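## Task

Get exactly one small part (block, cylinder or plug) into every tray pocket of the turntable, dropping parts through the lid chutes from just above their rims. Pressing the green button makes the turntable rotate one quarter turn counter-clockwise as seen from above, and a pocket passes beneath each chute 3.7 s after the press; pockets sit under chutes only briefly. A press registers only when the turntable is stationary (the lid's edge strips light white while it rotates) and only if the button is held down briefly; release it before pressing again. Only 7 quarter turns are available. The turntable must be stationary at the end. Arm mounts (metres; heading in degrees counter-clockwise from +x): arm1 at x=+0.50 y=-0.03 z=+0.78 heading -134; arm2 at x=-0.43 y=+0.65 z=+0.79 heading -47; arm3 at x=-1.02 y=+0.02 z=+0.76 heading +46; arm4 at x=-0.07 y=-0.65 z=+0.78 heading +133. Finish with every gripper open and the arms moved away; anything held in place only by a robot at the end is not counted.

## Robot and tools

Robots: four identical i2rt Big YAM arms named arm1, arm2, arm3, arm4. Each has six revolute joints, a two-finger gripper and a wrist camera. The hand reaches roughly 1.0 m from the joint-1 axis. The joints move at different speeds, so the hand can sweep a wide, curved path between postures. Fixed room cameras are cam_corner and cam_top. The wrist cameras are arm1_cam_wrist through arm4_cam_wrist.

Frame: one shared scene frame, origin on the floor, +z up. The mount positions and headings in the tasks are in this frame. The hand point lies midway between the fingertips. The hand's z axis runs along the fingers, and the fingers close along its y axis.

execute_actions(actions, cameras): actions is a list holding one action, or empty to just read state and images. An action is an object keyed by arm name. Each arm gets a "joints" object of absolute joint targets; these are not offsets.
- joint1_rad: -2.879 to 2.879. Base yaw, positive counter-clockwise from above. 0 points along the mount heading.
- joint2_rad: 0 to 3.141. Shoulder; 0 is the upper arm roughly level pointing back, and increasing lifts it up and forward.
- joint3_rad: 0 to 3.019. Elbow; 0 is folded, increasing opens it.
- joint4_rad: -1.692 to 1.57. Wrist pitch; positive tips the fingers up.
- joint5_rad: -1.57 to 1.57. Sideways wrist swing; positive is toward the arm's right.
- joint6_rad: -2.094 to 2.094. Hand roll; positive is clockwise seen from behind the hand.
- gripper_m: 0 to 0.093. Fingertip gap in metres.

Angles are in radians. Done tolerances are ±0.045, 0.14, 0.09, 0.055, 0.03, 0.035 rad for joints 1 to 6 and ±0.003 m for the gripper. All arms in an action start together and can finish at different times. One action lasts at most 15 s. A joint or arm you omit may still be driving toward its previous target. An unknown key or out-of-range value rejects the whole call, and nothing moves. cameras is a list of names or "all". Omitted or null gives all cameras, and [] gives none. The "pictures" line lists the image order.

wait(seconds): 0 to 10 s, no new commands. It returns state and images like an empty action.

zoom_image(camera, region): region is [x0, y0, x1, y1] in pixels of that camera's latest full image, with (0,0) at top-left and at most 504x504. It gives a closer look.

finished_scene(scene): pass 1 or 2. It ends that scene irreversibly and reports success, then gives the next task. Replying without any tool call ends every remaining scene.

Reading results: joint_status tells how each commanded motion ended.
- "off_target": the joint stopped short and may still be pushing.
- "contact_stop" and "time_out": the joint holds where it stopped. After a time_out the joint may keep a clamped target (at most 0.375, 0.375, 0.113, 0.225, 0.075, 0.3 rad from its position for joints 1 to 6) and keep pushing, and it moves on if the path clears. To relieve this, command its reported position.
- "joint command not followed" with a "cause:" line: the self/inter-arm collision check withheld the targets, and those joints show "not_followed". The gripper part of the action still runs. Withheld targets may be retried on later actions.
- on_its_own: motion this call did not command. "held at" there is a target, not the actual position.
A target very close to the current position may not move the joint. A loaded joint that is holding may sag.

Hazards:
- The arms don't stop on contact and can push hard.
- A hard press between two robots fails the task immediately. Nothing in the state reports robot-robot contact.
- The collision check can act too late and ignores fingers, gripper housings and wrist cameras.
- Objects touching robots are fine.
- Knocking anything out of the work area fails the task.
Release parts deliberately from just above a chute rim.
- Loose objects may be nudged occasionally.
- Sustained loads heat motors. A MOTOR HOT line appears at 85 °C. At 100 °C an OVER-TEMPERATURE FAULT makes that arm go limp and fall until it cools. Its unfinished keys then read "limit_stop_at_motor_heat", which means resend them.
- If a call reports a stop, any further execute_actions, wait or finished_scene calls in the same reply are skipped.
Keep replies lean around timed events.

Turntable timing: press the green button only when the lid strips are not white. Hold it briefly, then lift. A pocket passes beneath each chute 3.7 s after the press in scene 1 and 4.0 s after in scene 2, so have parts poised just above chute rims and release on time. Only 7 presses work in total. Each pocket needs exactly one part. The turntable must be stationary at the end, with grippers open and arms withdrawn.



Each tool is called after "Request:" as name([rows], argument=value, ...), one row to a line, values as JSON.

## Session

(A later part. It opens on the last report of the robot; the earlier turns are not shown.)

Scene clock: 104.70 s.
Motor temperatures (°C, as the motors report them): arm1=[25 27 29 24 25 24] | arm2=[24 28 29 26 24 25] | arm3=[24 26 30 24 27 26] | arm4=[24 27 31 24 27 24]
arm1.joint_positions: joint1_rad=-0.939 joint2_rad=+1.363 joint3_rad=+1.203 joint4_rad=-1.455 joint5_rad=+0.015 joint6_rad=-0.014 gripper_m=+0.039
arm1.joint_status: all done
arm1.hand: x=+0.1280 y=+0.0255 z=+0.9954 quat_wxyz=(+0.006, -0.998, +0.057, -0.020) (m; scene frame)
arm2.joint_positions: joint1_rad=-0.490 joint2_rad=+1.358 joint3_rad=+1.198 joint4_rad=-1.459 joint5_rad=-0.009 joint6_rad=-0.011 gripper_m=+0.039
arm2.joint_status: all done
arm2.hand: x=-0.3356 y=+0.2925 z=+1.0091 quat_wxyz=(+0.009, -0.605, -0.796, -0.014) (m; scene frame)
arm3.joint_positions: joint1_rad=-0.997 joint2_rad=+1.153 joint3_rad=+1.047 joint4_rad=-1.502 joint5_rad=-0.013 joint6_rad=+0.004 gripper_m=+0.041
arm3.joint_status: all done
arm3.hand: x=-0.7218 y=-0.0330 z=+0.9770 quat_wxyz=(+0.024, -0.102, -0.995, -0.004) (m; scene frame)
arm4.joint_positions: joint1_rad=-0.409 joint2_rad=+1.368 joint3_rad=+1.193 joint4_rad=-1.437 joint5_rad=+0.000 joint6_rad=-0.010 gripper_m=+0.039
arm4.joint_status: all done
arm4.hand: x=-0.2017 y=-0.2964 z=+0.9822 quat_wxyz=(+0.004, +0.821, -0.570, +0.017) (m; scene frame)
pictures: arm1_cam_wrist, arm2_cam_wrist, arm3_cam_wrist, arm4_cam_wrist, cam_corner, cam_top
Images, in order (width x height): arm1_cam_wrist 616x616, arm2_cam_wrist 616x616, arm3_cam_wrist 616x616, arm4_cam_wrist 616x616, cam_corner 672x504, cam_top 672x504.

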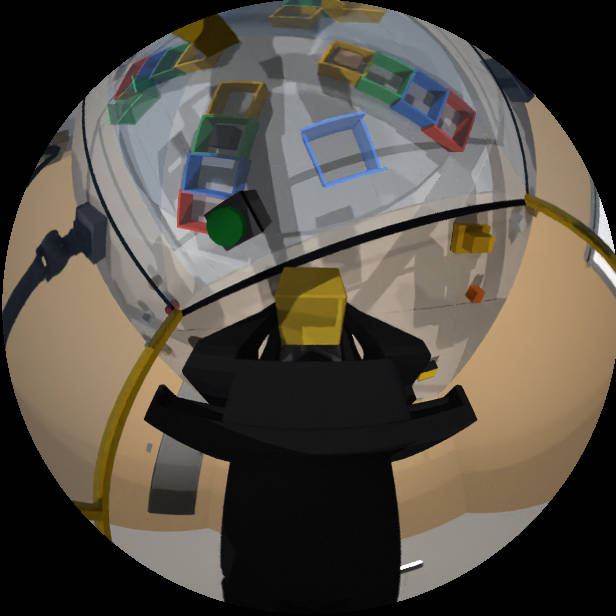

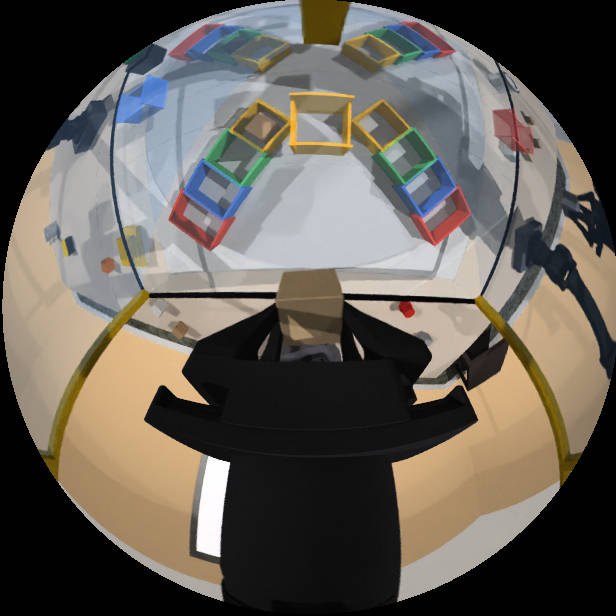

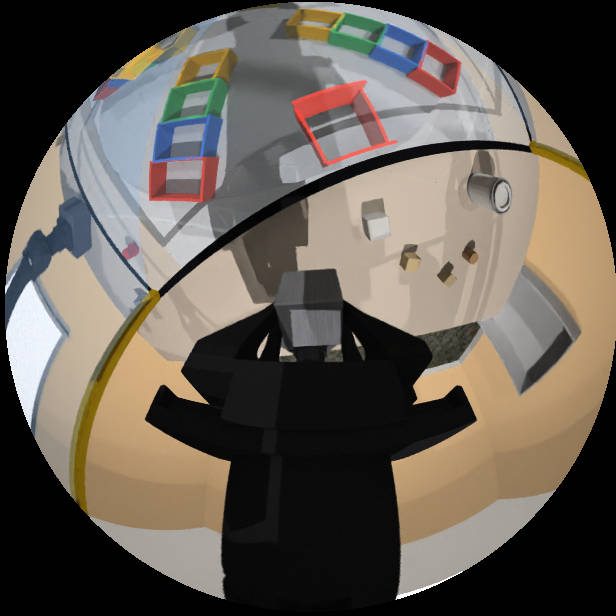

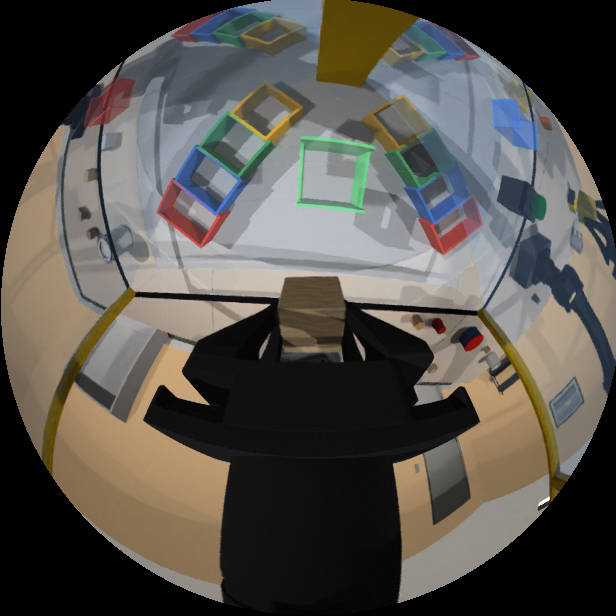

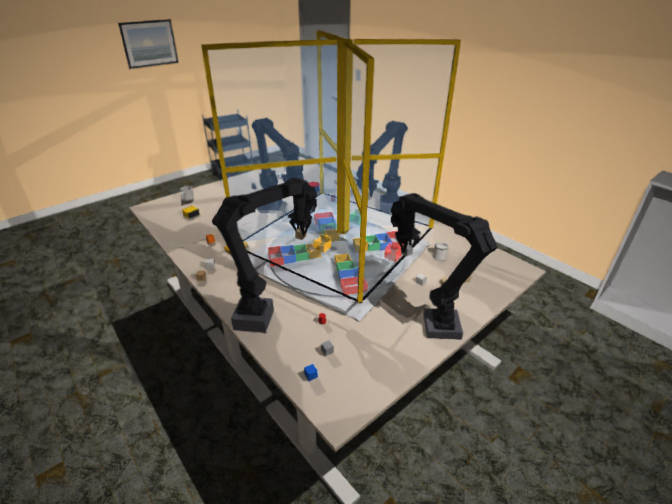

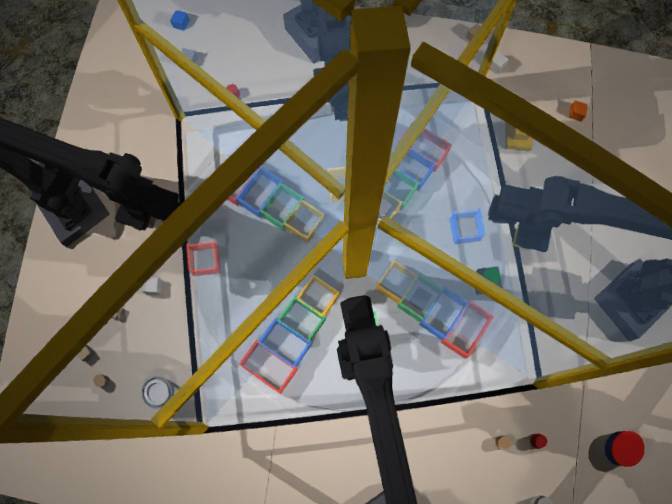

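Request:
execute_actions([
  {"arm1":{"joints":{"joint1_rad":-1.025,"joint2_rad":1.695,"joint3_rad":1.41,"joint4_rad":-1.21,"joint6_rad":-0.45}},"arm2":{"joints":{"joint1_rad":-0.52,"joint2_rad":1.78,"joint3_rad":1.49,"joint4_rad":-1.2}},"arm3":{"joints":{"joint1_rad":-1.085,"joint2_rad":1.515,"joint3_rad":1.29,"joint4_rad":-1.26,"joint6_rad":-0.5}},"arm4":{"joints":{"joint1_rad":-0.48,"joint2_rad":1.605,"joint3_rad":1.35,"joint4_rad":-1.22}}},
])

Scene clock: 130.10 s.
Motor temperatures (°C, as the motors report them): arm1=[25 28 32 24 25 24] | arm2=[24 28 32 26 24 25] | arm3=[24 26 33 24 27 26] | arm4=[24 27 35 24 27 24]
arm1.joint_positions: joint1_rad=-1.024 joint2_rad=+1.703 joint3_rad=+1.392 joint4_rad=-1.222 joint5_rad=+0.015 joint6_rad=-0.434 gripper_m=+0.039
arm1.joint_status: all done
arm1.hand: x=+0.0009 y=+0.0857 z=+0.9215 quat_wxyz=(+0.013, -0.994, -0.109, +0.018) (m; scene frame)
arm2.joint_positions: joint1_rad=-0.509 joint2_rad=+1.789 joint3_rad=+1.461 joint4_rad=-1.212 joint5_rad=-0.009 joint6_rad=-0.011 gripper_m=+0.039
arm2.joint_status: all done
arm2.hand: x=-0.3020 y=+0.1283 z=+0.9197 quat_wxyz=(-0.022, -0.612, -0.791, +0.010) (m; scene frame)
arm3.joint_positions: joint1_rad=-1.089 joint2_rad=+1.532 joint3_rad=+1.252 joint4_rad=-1.268 joint5_rad=-0.015 joint6_rad=-0.489 gripper_m=+0.041
arm3.joint_status: all done
arm3.hand: x=-0.5886 y=-0.1022 z=+0.9177 quat_wxyz=(-0.007, +0.099, -0.995, +0.000) (m; scene frame)
arm4.joint_positions: joint1_rad=-0.477 joint2_rad=+1.627 joint3_rad=+1.316 joint4_rad=-1.235 joint5_rad=+0.000 joint6_rad=-0.010 gripper_m=+0.039
arm4.joint_status: all done
arm4.hand: x=-0.2052 y=-0.1896 z=+0.9223 quat_wxyz=(-0.015, +0.802, -0.598, -0.009) (m; scene frame)
pictures: arm1_cam_wrist, arm2_cam_wrist, arm3_cam_wrist, arm4_cam_wrist, cam_corner, cam_top
Images, in order (width x height): arm1_cam_wrist 616x616, arm2_cam_wrist 616x616, arm3_cam_wrist 616x616, arm4_cam_wrist 616x616, cam_corner 672x504, cam_top 672x504.

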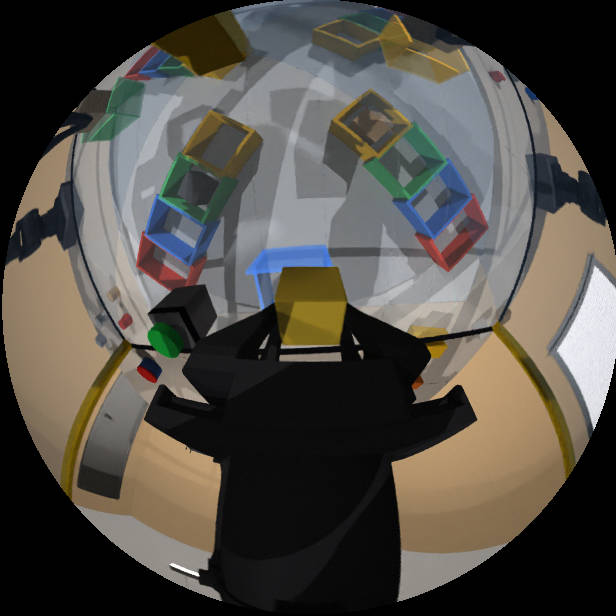

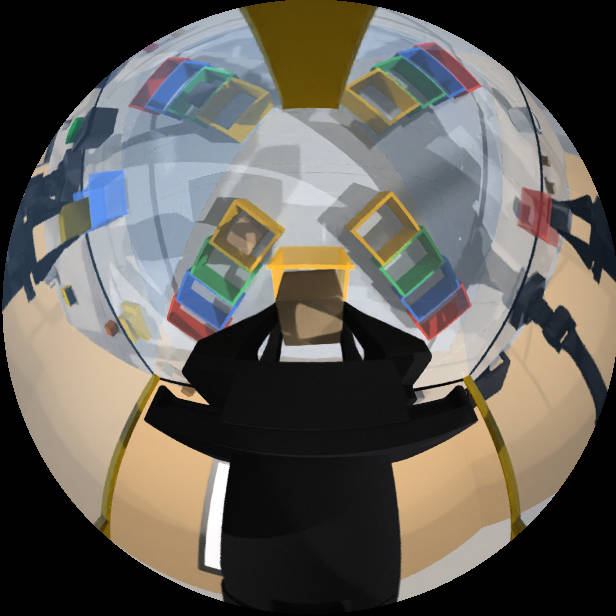

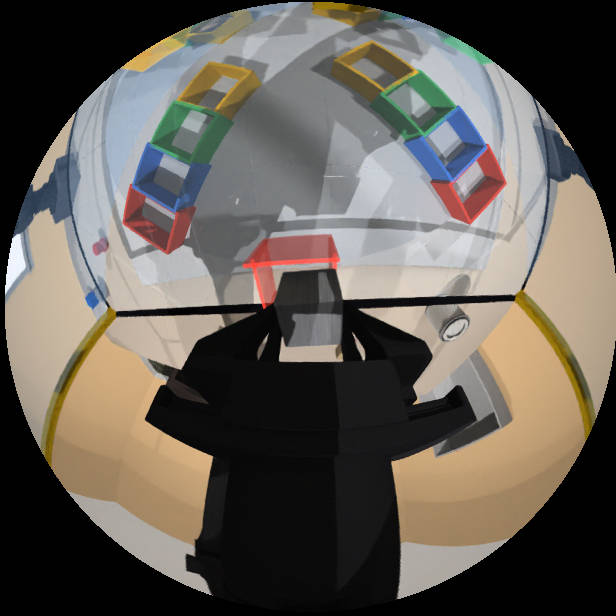

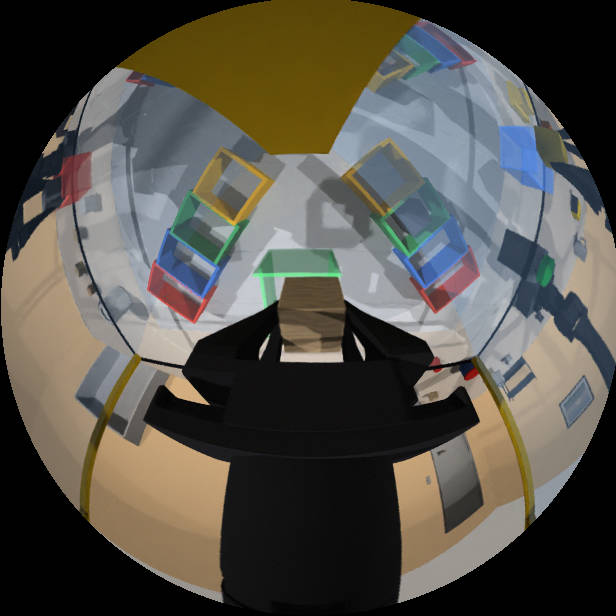

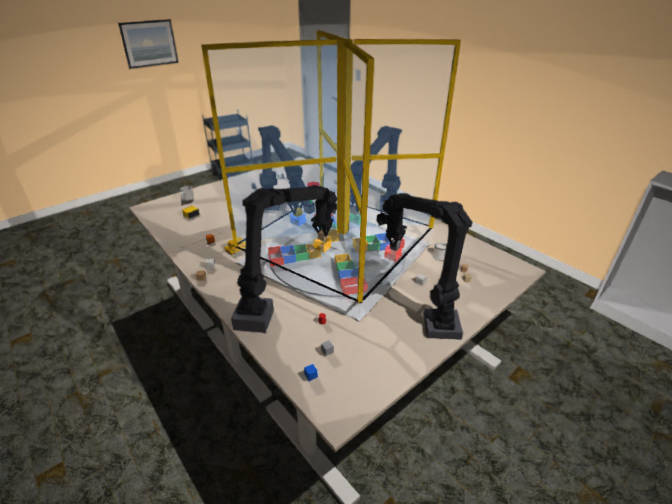

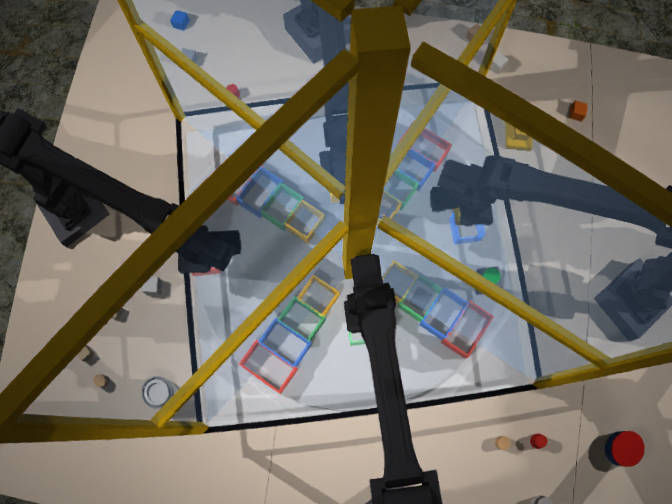

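Request:
execute_actions([
  {"arm1":{"joints":{"joint1_rad":-0.74,"joint2_rad":1.467,"joint3_rad":1.27,"joint4_rad":-1.37,"joint6_rad":0}},"arm2":{"joints":{"joint4_rad":-1.285}},"arm3":{"joints":{"joint1_rad":-1.07,"joint3_rad":1.235,"joint2_rad":1.49,"joint4_rad":-1.31}},"arm4":{"joints":{"joint1_rad":-0.45,"joint2_rad":1.57,"joint3_rad":1.285,"joint4_rad":-1.27}}},
])

Scene clock: 141.83 s.
Motor temperatures (°C, as the motors report them): arm1=[25 28 32 24 25 24] | arm2=[24 29 32 26 24 25] | arm3=[24 27 33 24 27 26] | arm4=[24 27 34 24 27 24]
arm1.joint_positions: joint1_rad=-0.726 joint2_rad=+1.454 joint3_rad=+1.264 joint4_rad=-1.361 joint5_rad=+0.013 joint6_rad=-0.017 gripper_m=+0.039
arm1.joint_status: all done
arm1.hand: x=+0.0770 y=-0.0589 z=+0.9836 quat_wxyz=(+0.006, -0.999, -0.050, +0.013) (m; scene frame)
arm2.joint_positions: joint1_rad=-0.509 joint2_rad=+1.789 joint3_rad=+1.461 joint4_rad=-1.270 joint5_rad=-0.009 joint6_rad=-0.011 gripper_m=+0.039
arm2.joint_status: all done
arm2.hand: x=-0.3055 y=+0.1422 z=+0.9195 quat_wxyz=(+0.001, -0.612, -0.791, -0.008) (m; scene frame)
arm3.joint_positions: joint1_rad=-1.076 joint2_rad=+1.524 joint3_rad=+1.238 joint4_rad=-1.300 joint5_rad=-0.015 joint6_rad=-0.490 gripper_m=+0.041
arm3.joint_status: all done
arm3.hand: x=-0.5996 y=-0.0931 z=+0.9158 quat_wxyz=(+0.011, +0.105, -0.994, -0.007) (m; scene frame)
arm4.joint_positions: joint1_rad=-0.461 joint2_rad=+1.584 joint3_rad=+1.281 joint4_rad=-1.259 joint5_rad=+0.000 joint6_rad=-0.010 gripper_m=+0.039
arm4.joint_status: all done
arm4.hand: x=-0.2070 y=-0.2100 z=+0.9285 quat_wxyz=(-0.010, +0.806, -0.591, -0.003) (m; scene frame)
pictures: arm1_cam_wrist, arm2_cam_wrist, arm3_cam_wrist, arm4_cam_wrist, cam_corner, cam_top
Images, in order (width x height): arm1_cam_wrist 616x616, arm2_cam_wrist 616x616, arm3_cam_wrist 616x616, arm4_cam_wrist 616x616, cam_corner 672x504, cam_top 672x504.

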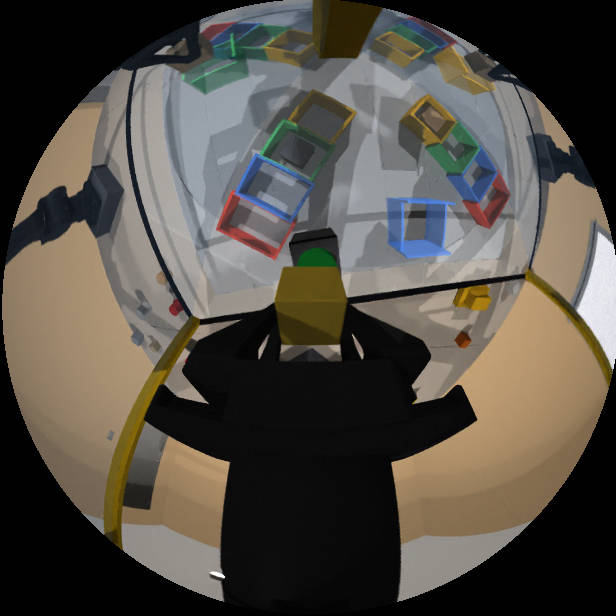

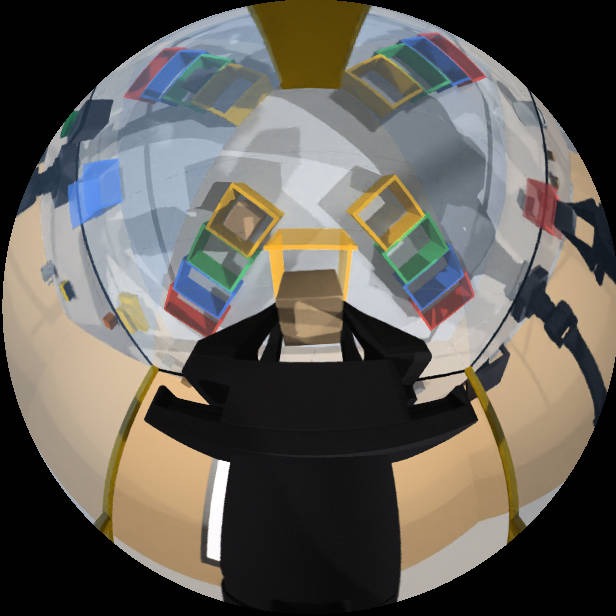

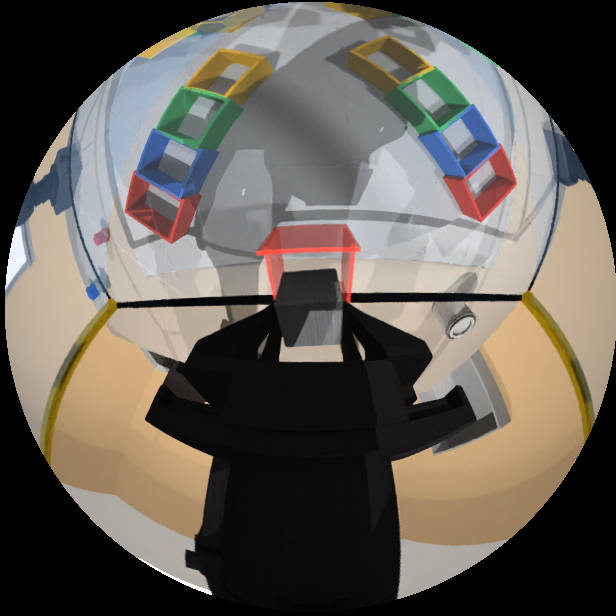

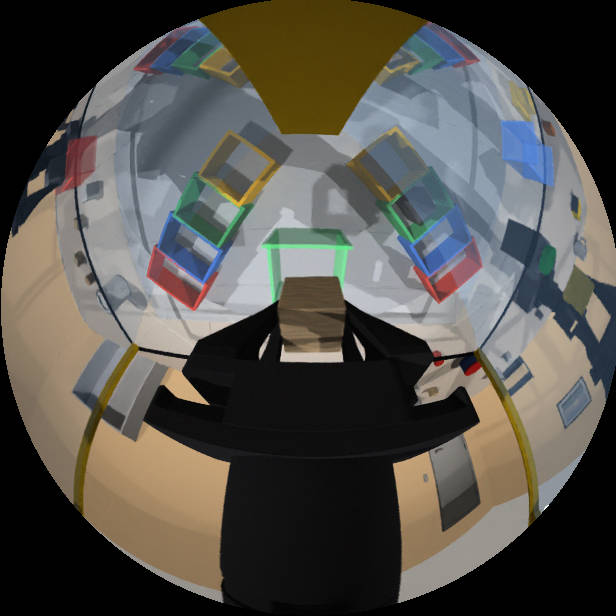

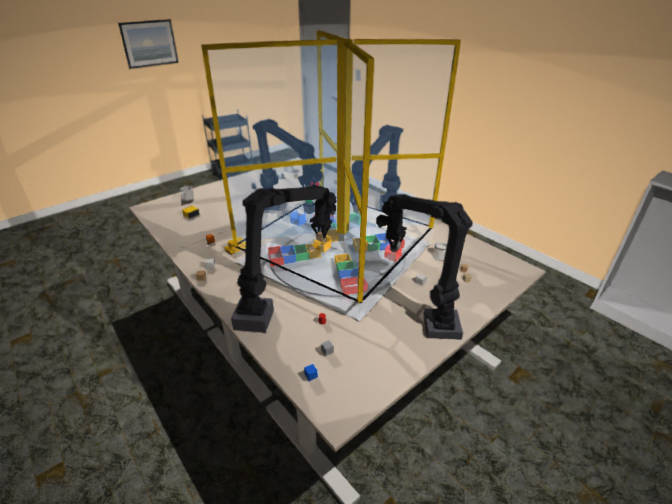

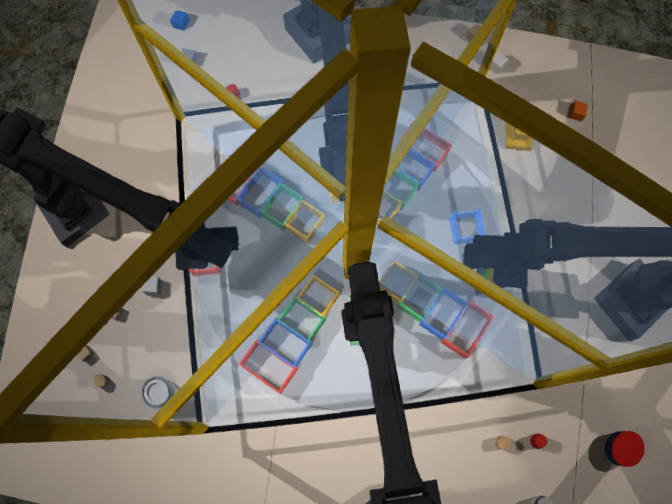

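Request:
execute_actions([
  {"arm1":{"joints":{"joint2_rad":1.5,"joint3_rad":1.13,"joint4_rad":-1.19}}},
], cameras=["arm4_cam_wrist"])

Request:
execute_actions([
  {"arm1":{"joints":{"joint1_rad":-1.01,"joint2_rad":1.655,"joint3_rad":1.385,"joint4_rad":-1.27,"joint6_rad":-0.5}}},
], cameras=["arm4_cam_wrist"])

Request:
wait(seconds=1.5)

Request:
wait(seconds=0.5)

Scene clock: 152.47 s.
Motor temperatures (°C, as the motors report them): arm1=[25 28 31 24 25 24] | arm2=[24 29 32 26 24 25] | arm3=[24 27 32 24 27 26] | arm4=[24 27 33 24 27 24]
arm1.joint_positions: joint1_rad=-0.727 joint2_rad=+1.464 joint3_rad=+1.155 joint4_rad=-1.223 joint5_rad=+0.014 joint6_rad=-0.015 gripper_m=+0.039
arm1.joint_status: all done
arm1.hand: x=+0.0798 y=-0.0584 z=+0.9391 quat_wxyz=(+0.006, -0.999, -0.049, +0.022) (m; scene frame)
arm2.joint_positions: joint1_rad=-0.509 joint2_rad=+1.789 joint3_rad=+1.461 joint4_rad=-1.270 joint5_rad=-0.009 joint6_rad=-0.011 gripper_m=+0.039
arm2.joint_status: not commanded
arm2.hand: x=-0.3055 y=+0.1422 z=+0.9195 quat_wxyz=(+0.001, -0.612, -0.791, -0.008) (m; scene frame)
arm3.joint_positions: joint1_rad=-1.076 joint2_rad=+1.524 joint3_rad=+1.238 joint4_rad=-1.300 joint5_rad=-0.015 joint6_rad=-0.490 gripper_m=+0.041
arm3.joint_status: not commanded
arm3.hand: x=-0.5996 y=-0.0931 z=+0.9158 quat_wxyz=(+0.011, +0.105, -0.994, -0.007) (m; scene frame)
arm4.joint_positions: joint1_rad=-0.461 joint2_rad=+1.584 joint3_rad=+1.281 joint4_rad=-1.259 joint5_rad=+0.000 joint6_rad=-0.010 gripper_m=+0.039
arm4.joint_status: not commanded
arm4.hand: x=-0.2070 y=-0.2100 z=+0.9285 quat_wxyz=(-0.010, +0.806, -0.591, -0.003) (m; scene frame)
pictures: arm4_cam_wrist
Images, in order (width x height): arm4_cam_wrist 616x616.

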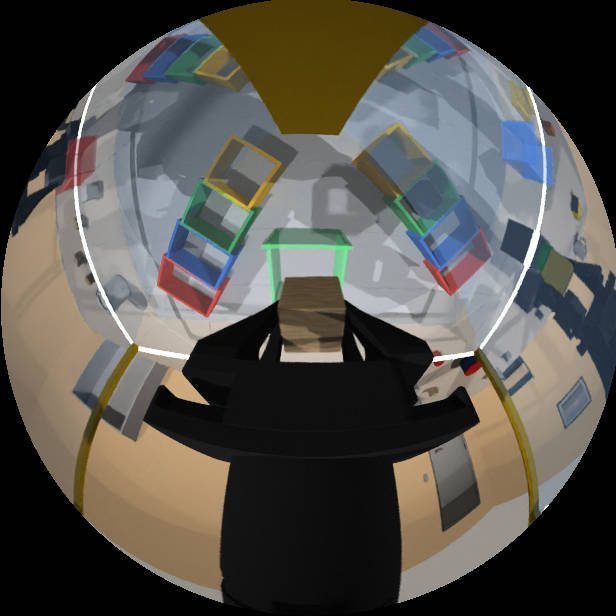

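Scene clock: 154.00 s.
Motor temperatures (°C, as the motors report them): arm1=[25 28 31 24 25 24] | arm2=[24 29 32 26 24 25] | arm3=[24 27 32 24 27 26] | arm4=[24 27 33 24 27 24]
arm1.joint_positions: joint1_rad=-1.024 joint2_rad=+1.659 joint3_rad=+1.349 joint4_rad=-1.270 joint5_rad=+0.015 joint6_rad=-0.484 gripper_m=+0.039
arm1.joint_status: all done
arm1.hand: x=+0.0282 y=+0.0796 z=+0.9261 quat_wxyz=(+0.006, -0.991, -0.134, -0.005) (m; scene frame)
arm2.joint_positions: joint1_rad=-0.509 joint2_rad=+1.789 joint3_rad=+1.461 joint4_rad=-1.270 joint5_rad=-0.009 joint6_rad=-0.011 gripper_m=+0.039
arm2.joint_status: not commanded
arm2.hand: x=-0.3055 y=+0.1422 z=+0.9195 quat_wxyz=(+0.001, -0.612, -0.791, -0.008) (m; scene frame)
arm3.joint_positions: joint1_rad=-1.076 joint2_rad=+1.524 joint3_rad=+1.238 joint4_rad=-1.300 joint5_rad=-0.015 joint6_rad=-0.490 gripper_m=+0.041
arm3.joint_status: not commanded
arm3.hand: x=-0.5996 y=-0.0931 z=+0.9158 quat_wxyz=(+0.011, +0.105, -0.994, -0.007) (m; scene frame)
arm4.joint_positions: joint1_rad=-0.461 joint2_rad=+1.584 joint3_rad=+1.281 joint4_rad=-1.259 joint5_rad=+0.000 joint6_rad=-0.010 gripper_m=+0.039
arm4.joint_status: not commanded
arm4.hand: x=-0.2070 y=-0.2100 z=+0.9285 quat_wxyz=(-0.010, +0.806, -0.591, -0.003) (m; scene frame)
pictures: arm4_cam_wrist
Images, in order (width x height): arm4_cam_wrist 616x616.

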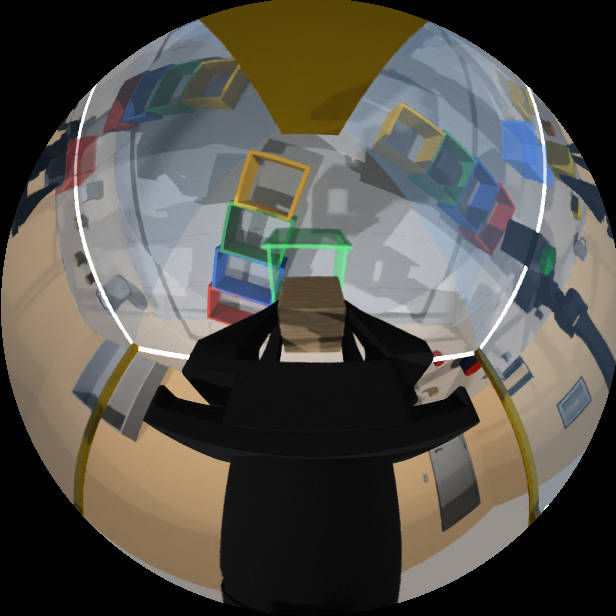

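Scene clock: 155.50 s.
Motor temperatures (°C, as the motors report them): arm1=[25 28 31 24 25 24] | arm2=[24 29 32 26 24 25] | arm3=[24 27 31 24 27 26] | arm4=[24 27 33 24 27 24]
arm1.joint_positions: joint1_rad=-1.024 joint2_rad=+1.659 joint3_rad=+1.349 joint4_rad=-1.270 joint5_rad=+0.015 joint6_rad=-0.484 gripper_m=+0.039
arm1.joint_status: all done
arm1.hand: x=+0.0282 y=+0.0796 z=+0.9261 quat_wxyz=(+0.006, -0.991, -0.135, -0.005) (m; scene frame)
arm2.joint_positions: joint1_rad=-0.509 joint2_rad=+1.789 joint3_rad=+1.461 joint4_rad=-1.270 joint5_rad=-0.009 joint6_rad=-0.011 gripper_m=+0.039
arm2.joint_status: not commanded
arm2.hand: x=-0.3055 y=+0.1422 z=+0.9195 quat_wxyz=(+0.001, -0.612, -0.791, -0.008) (m; scene frame)
arm3.joint_positions: joint1_rad=-1.076 joint2_rad=+1.524 joint3_rad=+1.238 joint4_rad=-1.300 joint5_rad=-0.015 joint6_rad=-0.490 gripper_m=+0.041
arm3.joint_status: not commanded
arm3.hand: x=-0.5996 y=-0.0931 z=+0.9158 quat_wxyz=(+0.011, +0.105, -0.994, -0.007) (m; scene frame)
arm4.joint_positions: joint1_rad=-0.461 joint2_rad=+1.584 joint3_rad=+1.281 joint4_rad=-1.259 joint5_rad=+0.000 joint6_rad=-0.010 gripper_m=+0.039
arm4.joint_status: not commanded
arm4.hand: x=-0.2070 y=-0.2100 z=+0.9285 quat_wxyz=(-0.010, +0.806, -0.591, -0.003) (m; scene frame)
wait: 1.50 s; at rest by 0.27 s
pictures: arm1_cam_wrist, arm2_cam_wrist, arm3_cam_wrist, arm4_cam_wrist, cam_corner, cam_top
Images, in order (width x height): arm1_cam_wrist 616x616, arm2_cam_wrist 616x616, arm3_cam_wrist 616x616, arm4_cam_wrist 616x616, cam_corner 672x504, cam_top 672x504.

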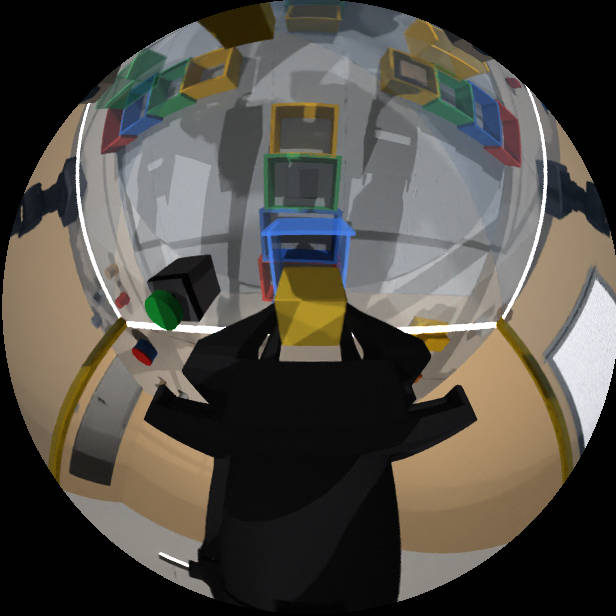

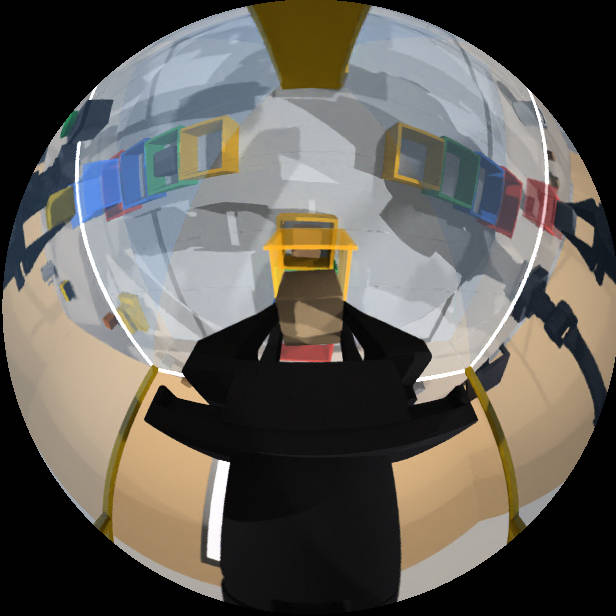

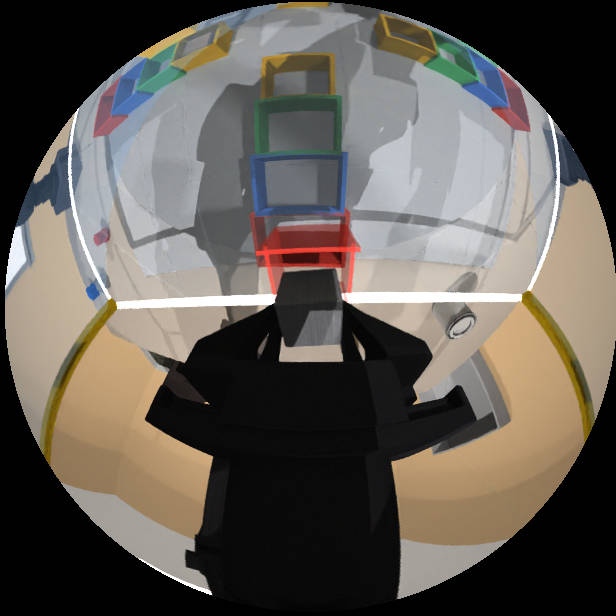

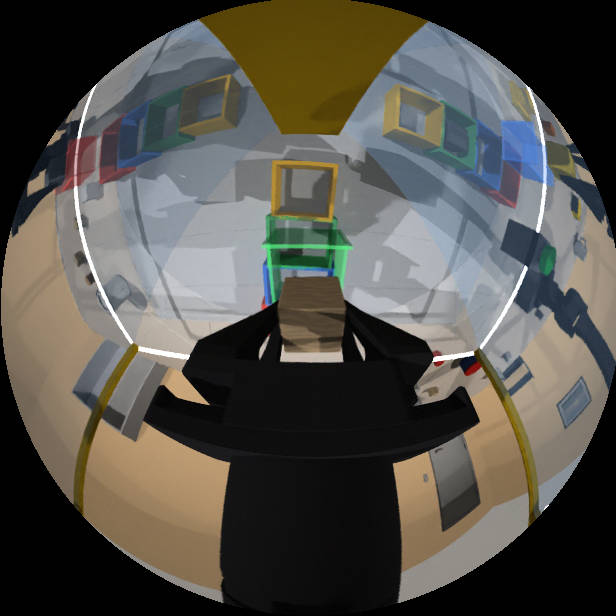

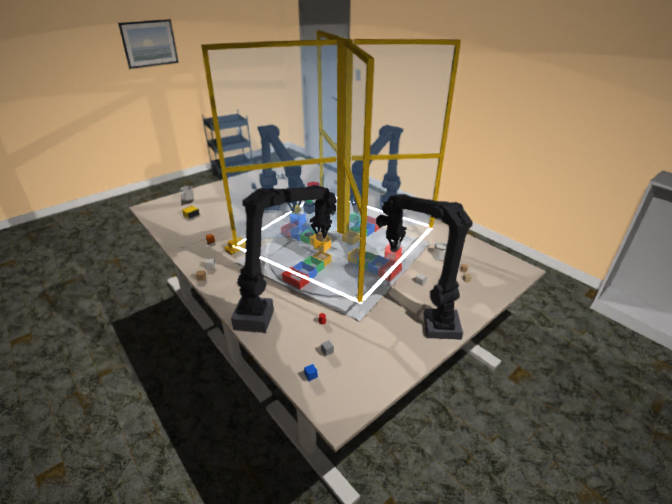

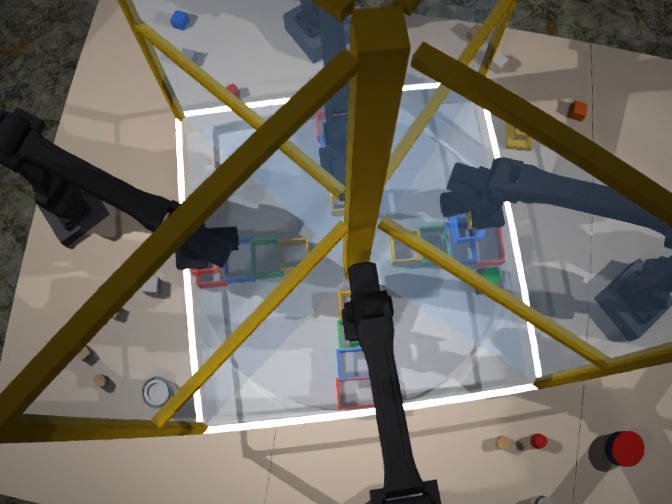

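Scene clock: 156.00 s.
Motor temperatures (°C, as the motors report them): arm1=[25 28 31 24 25 24] | arm2=[24 29 32 26 24 25] | arm3=[24 27 31 24 27 26] | arm4=[24 27 33 24 27 24]
arm1.joint_positions: joint1_rad=-1.024 joint2_rad=+1.659 joint3_rad=+1.349 joint4_rad=-1.270 joint5_rad=+0.015 joint6_rad=-0.484 gripper_m=+0.039
arm1.joint_status: all done
arm1.hand: x=+0.0282 y=+0.0796 z=+0.9261 quat_wxyz=(+0.006, -0.991, -0.135, -0.005) (m; scene frame)
arm2.joint_positions: joint1_rad=-0.509 joint2_rad=+1.789 joint3_rad=+1.461 joint4_rad=-1.270 joint5_rad=-0.009 joint6_rad=-0.011 gripper_m=+0.039
arm2.joint_status: not commanded
arm2.hand: x=-0.3055 y=+0.1422 z=+0.9195 quat_wxyz=(+0.001, -0.612, -0.791, -0.008) (m; scene frame)
arm3.joint_positions: joint1_rad=-1.076 joint2_rad=+1.524 joint3_rad=+1.238 joint4_rad=-1.300 joint5_rad=-0.015 joint6_rad=-0.490 gripper_m=+0.041
arm3.joint_status: not commanded
arm3.hand: x=-0.5996 y=-0.0931 z=+0.9158 quat_wxyz=(+0.011, +0.105, -0.994, -0.007) (m; scene frame)
arm4.joint_positions: joint1_rad=-0.461 joint2_rad=+1.584 joint3_rad=+1.281 joint4_rad=-1.259 joint5_rad=+0.000 joint6_rad=-0.010 gripper_m=+0.039
arm4.joint_status: not commanded
arm4.hand: x=-0.2070 y=-0.2100 z=+0.9285 quat_wxyz=(-0.010, +0.806, -0.591, -0.003) (m; scene frame)
wait: 0.50 s; at rest by 0.27 s
pictures: arm1_cam_wrist, arm2_cam_wrist, arm3_cam_wrist, arm4_cam_wrist, cam_corner, cam_top
Images, in order (width x height): arm1_cam_wrist 616x616, arm2_cam_wrist 616x616, arm3_cam_wrist 616x616, arm4_cam_wrist 616x616, cam_corner 672x504, cam_top 672x504.

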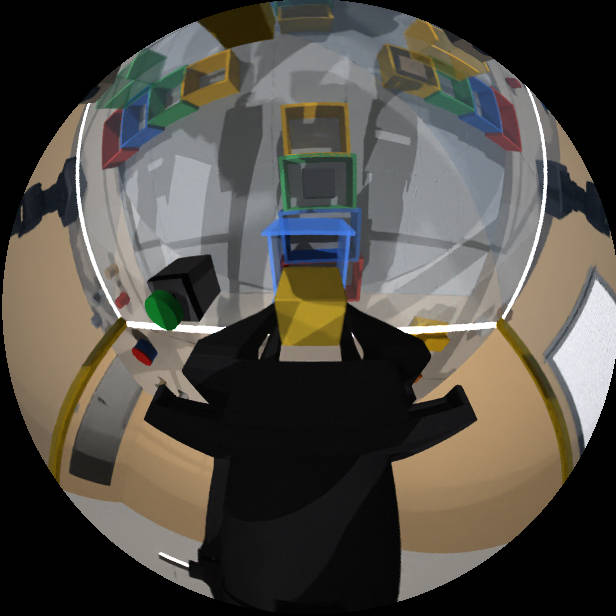

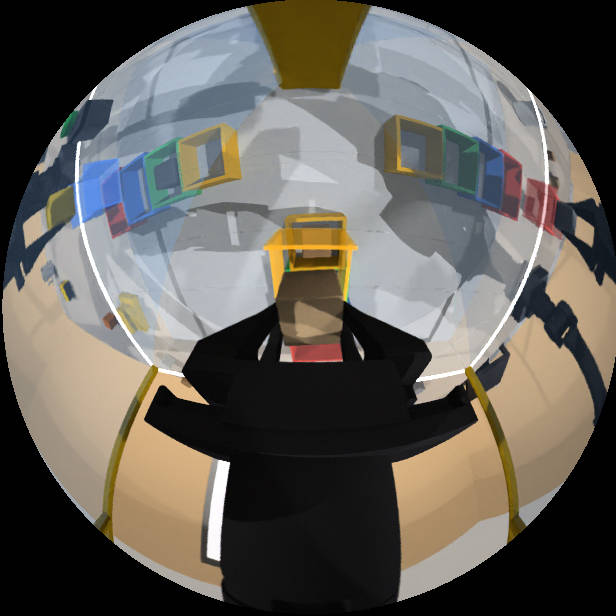

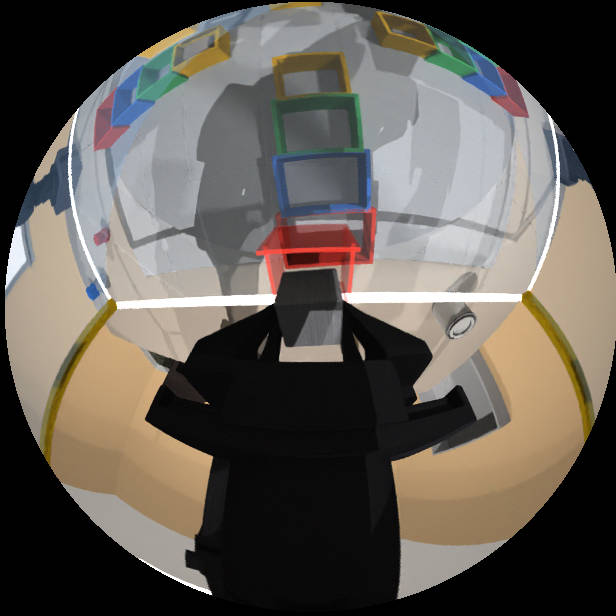

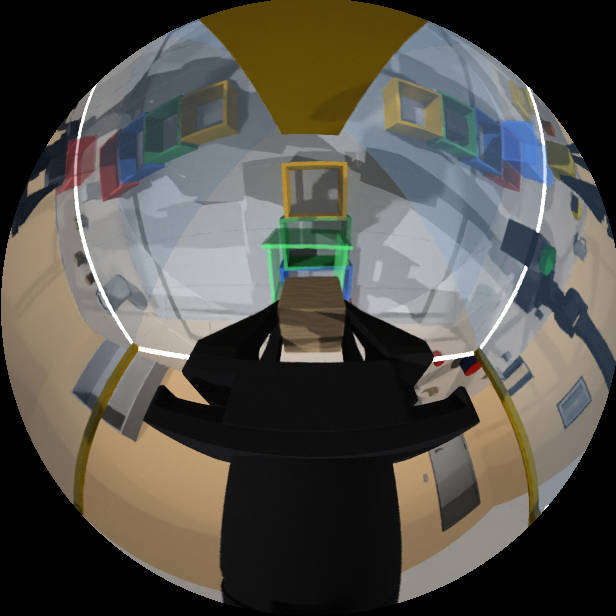

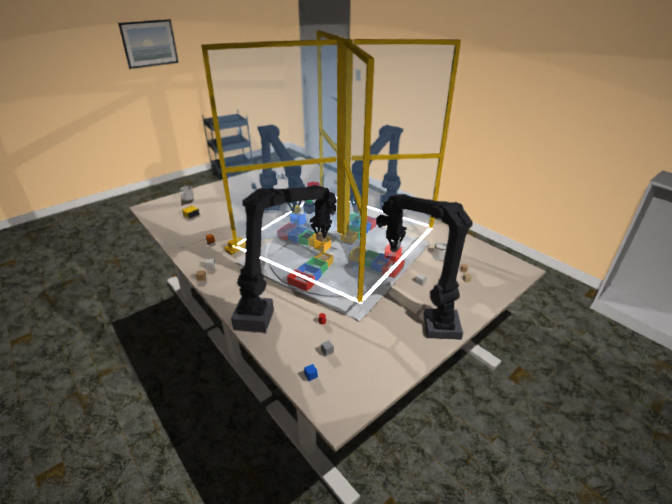

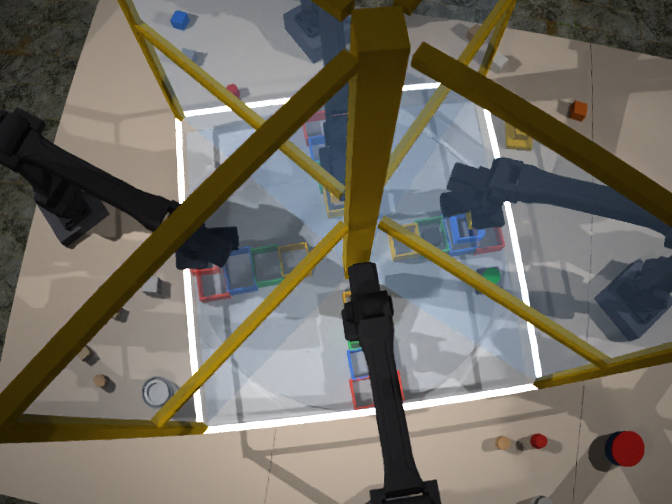

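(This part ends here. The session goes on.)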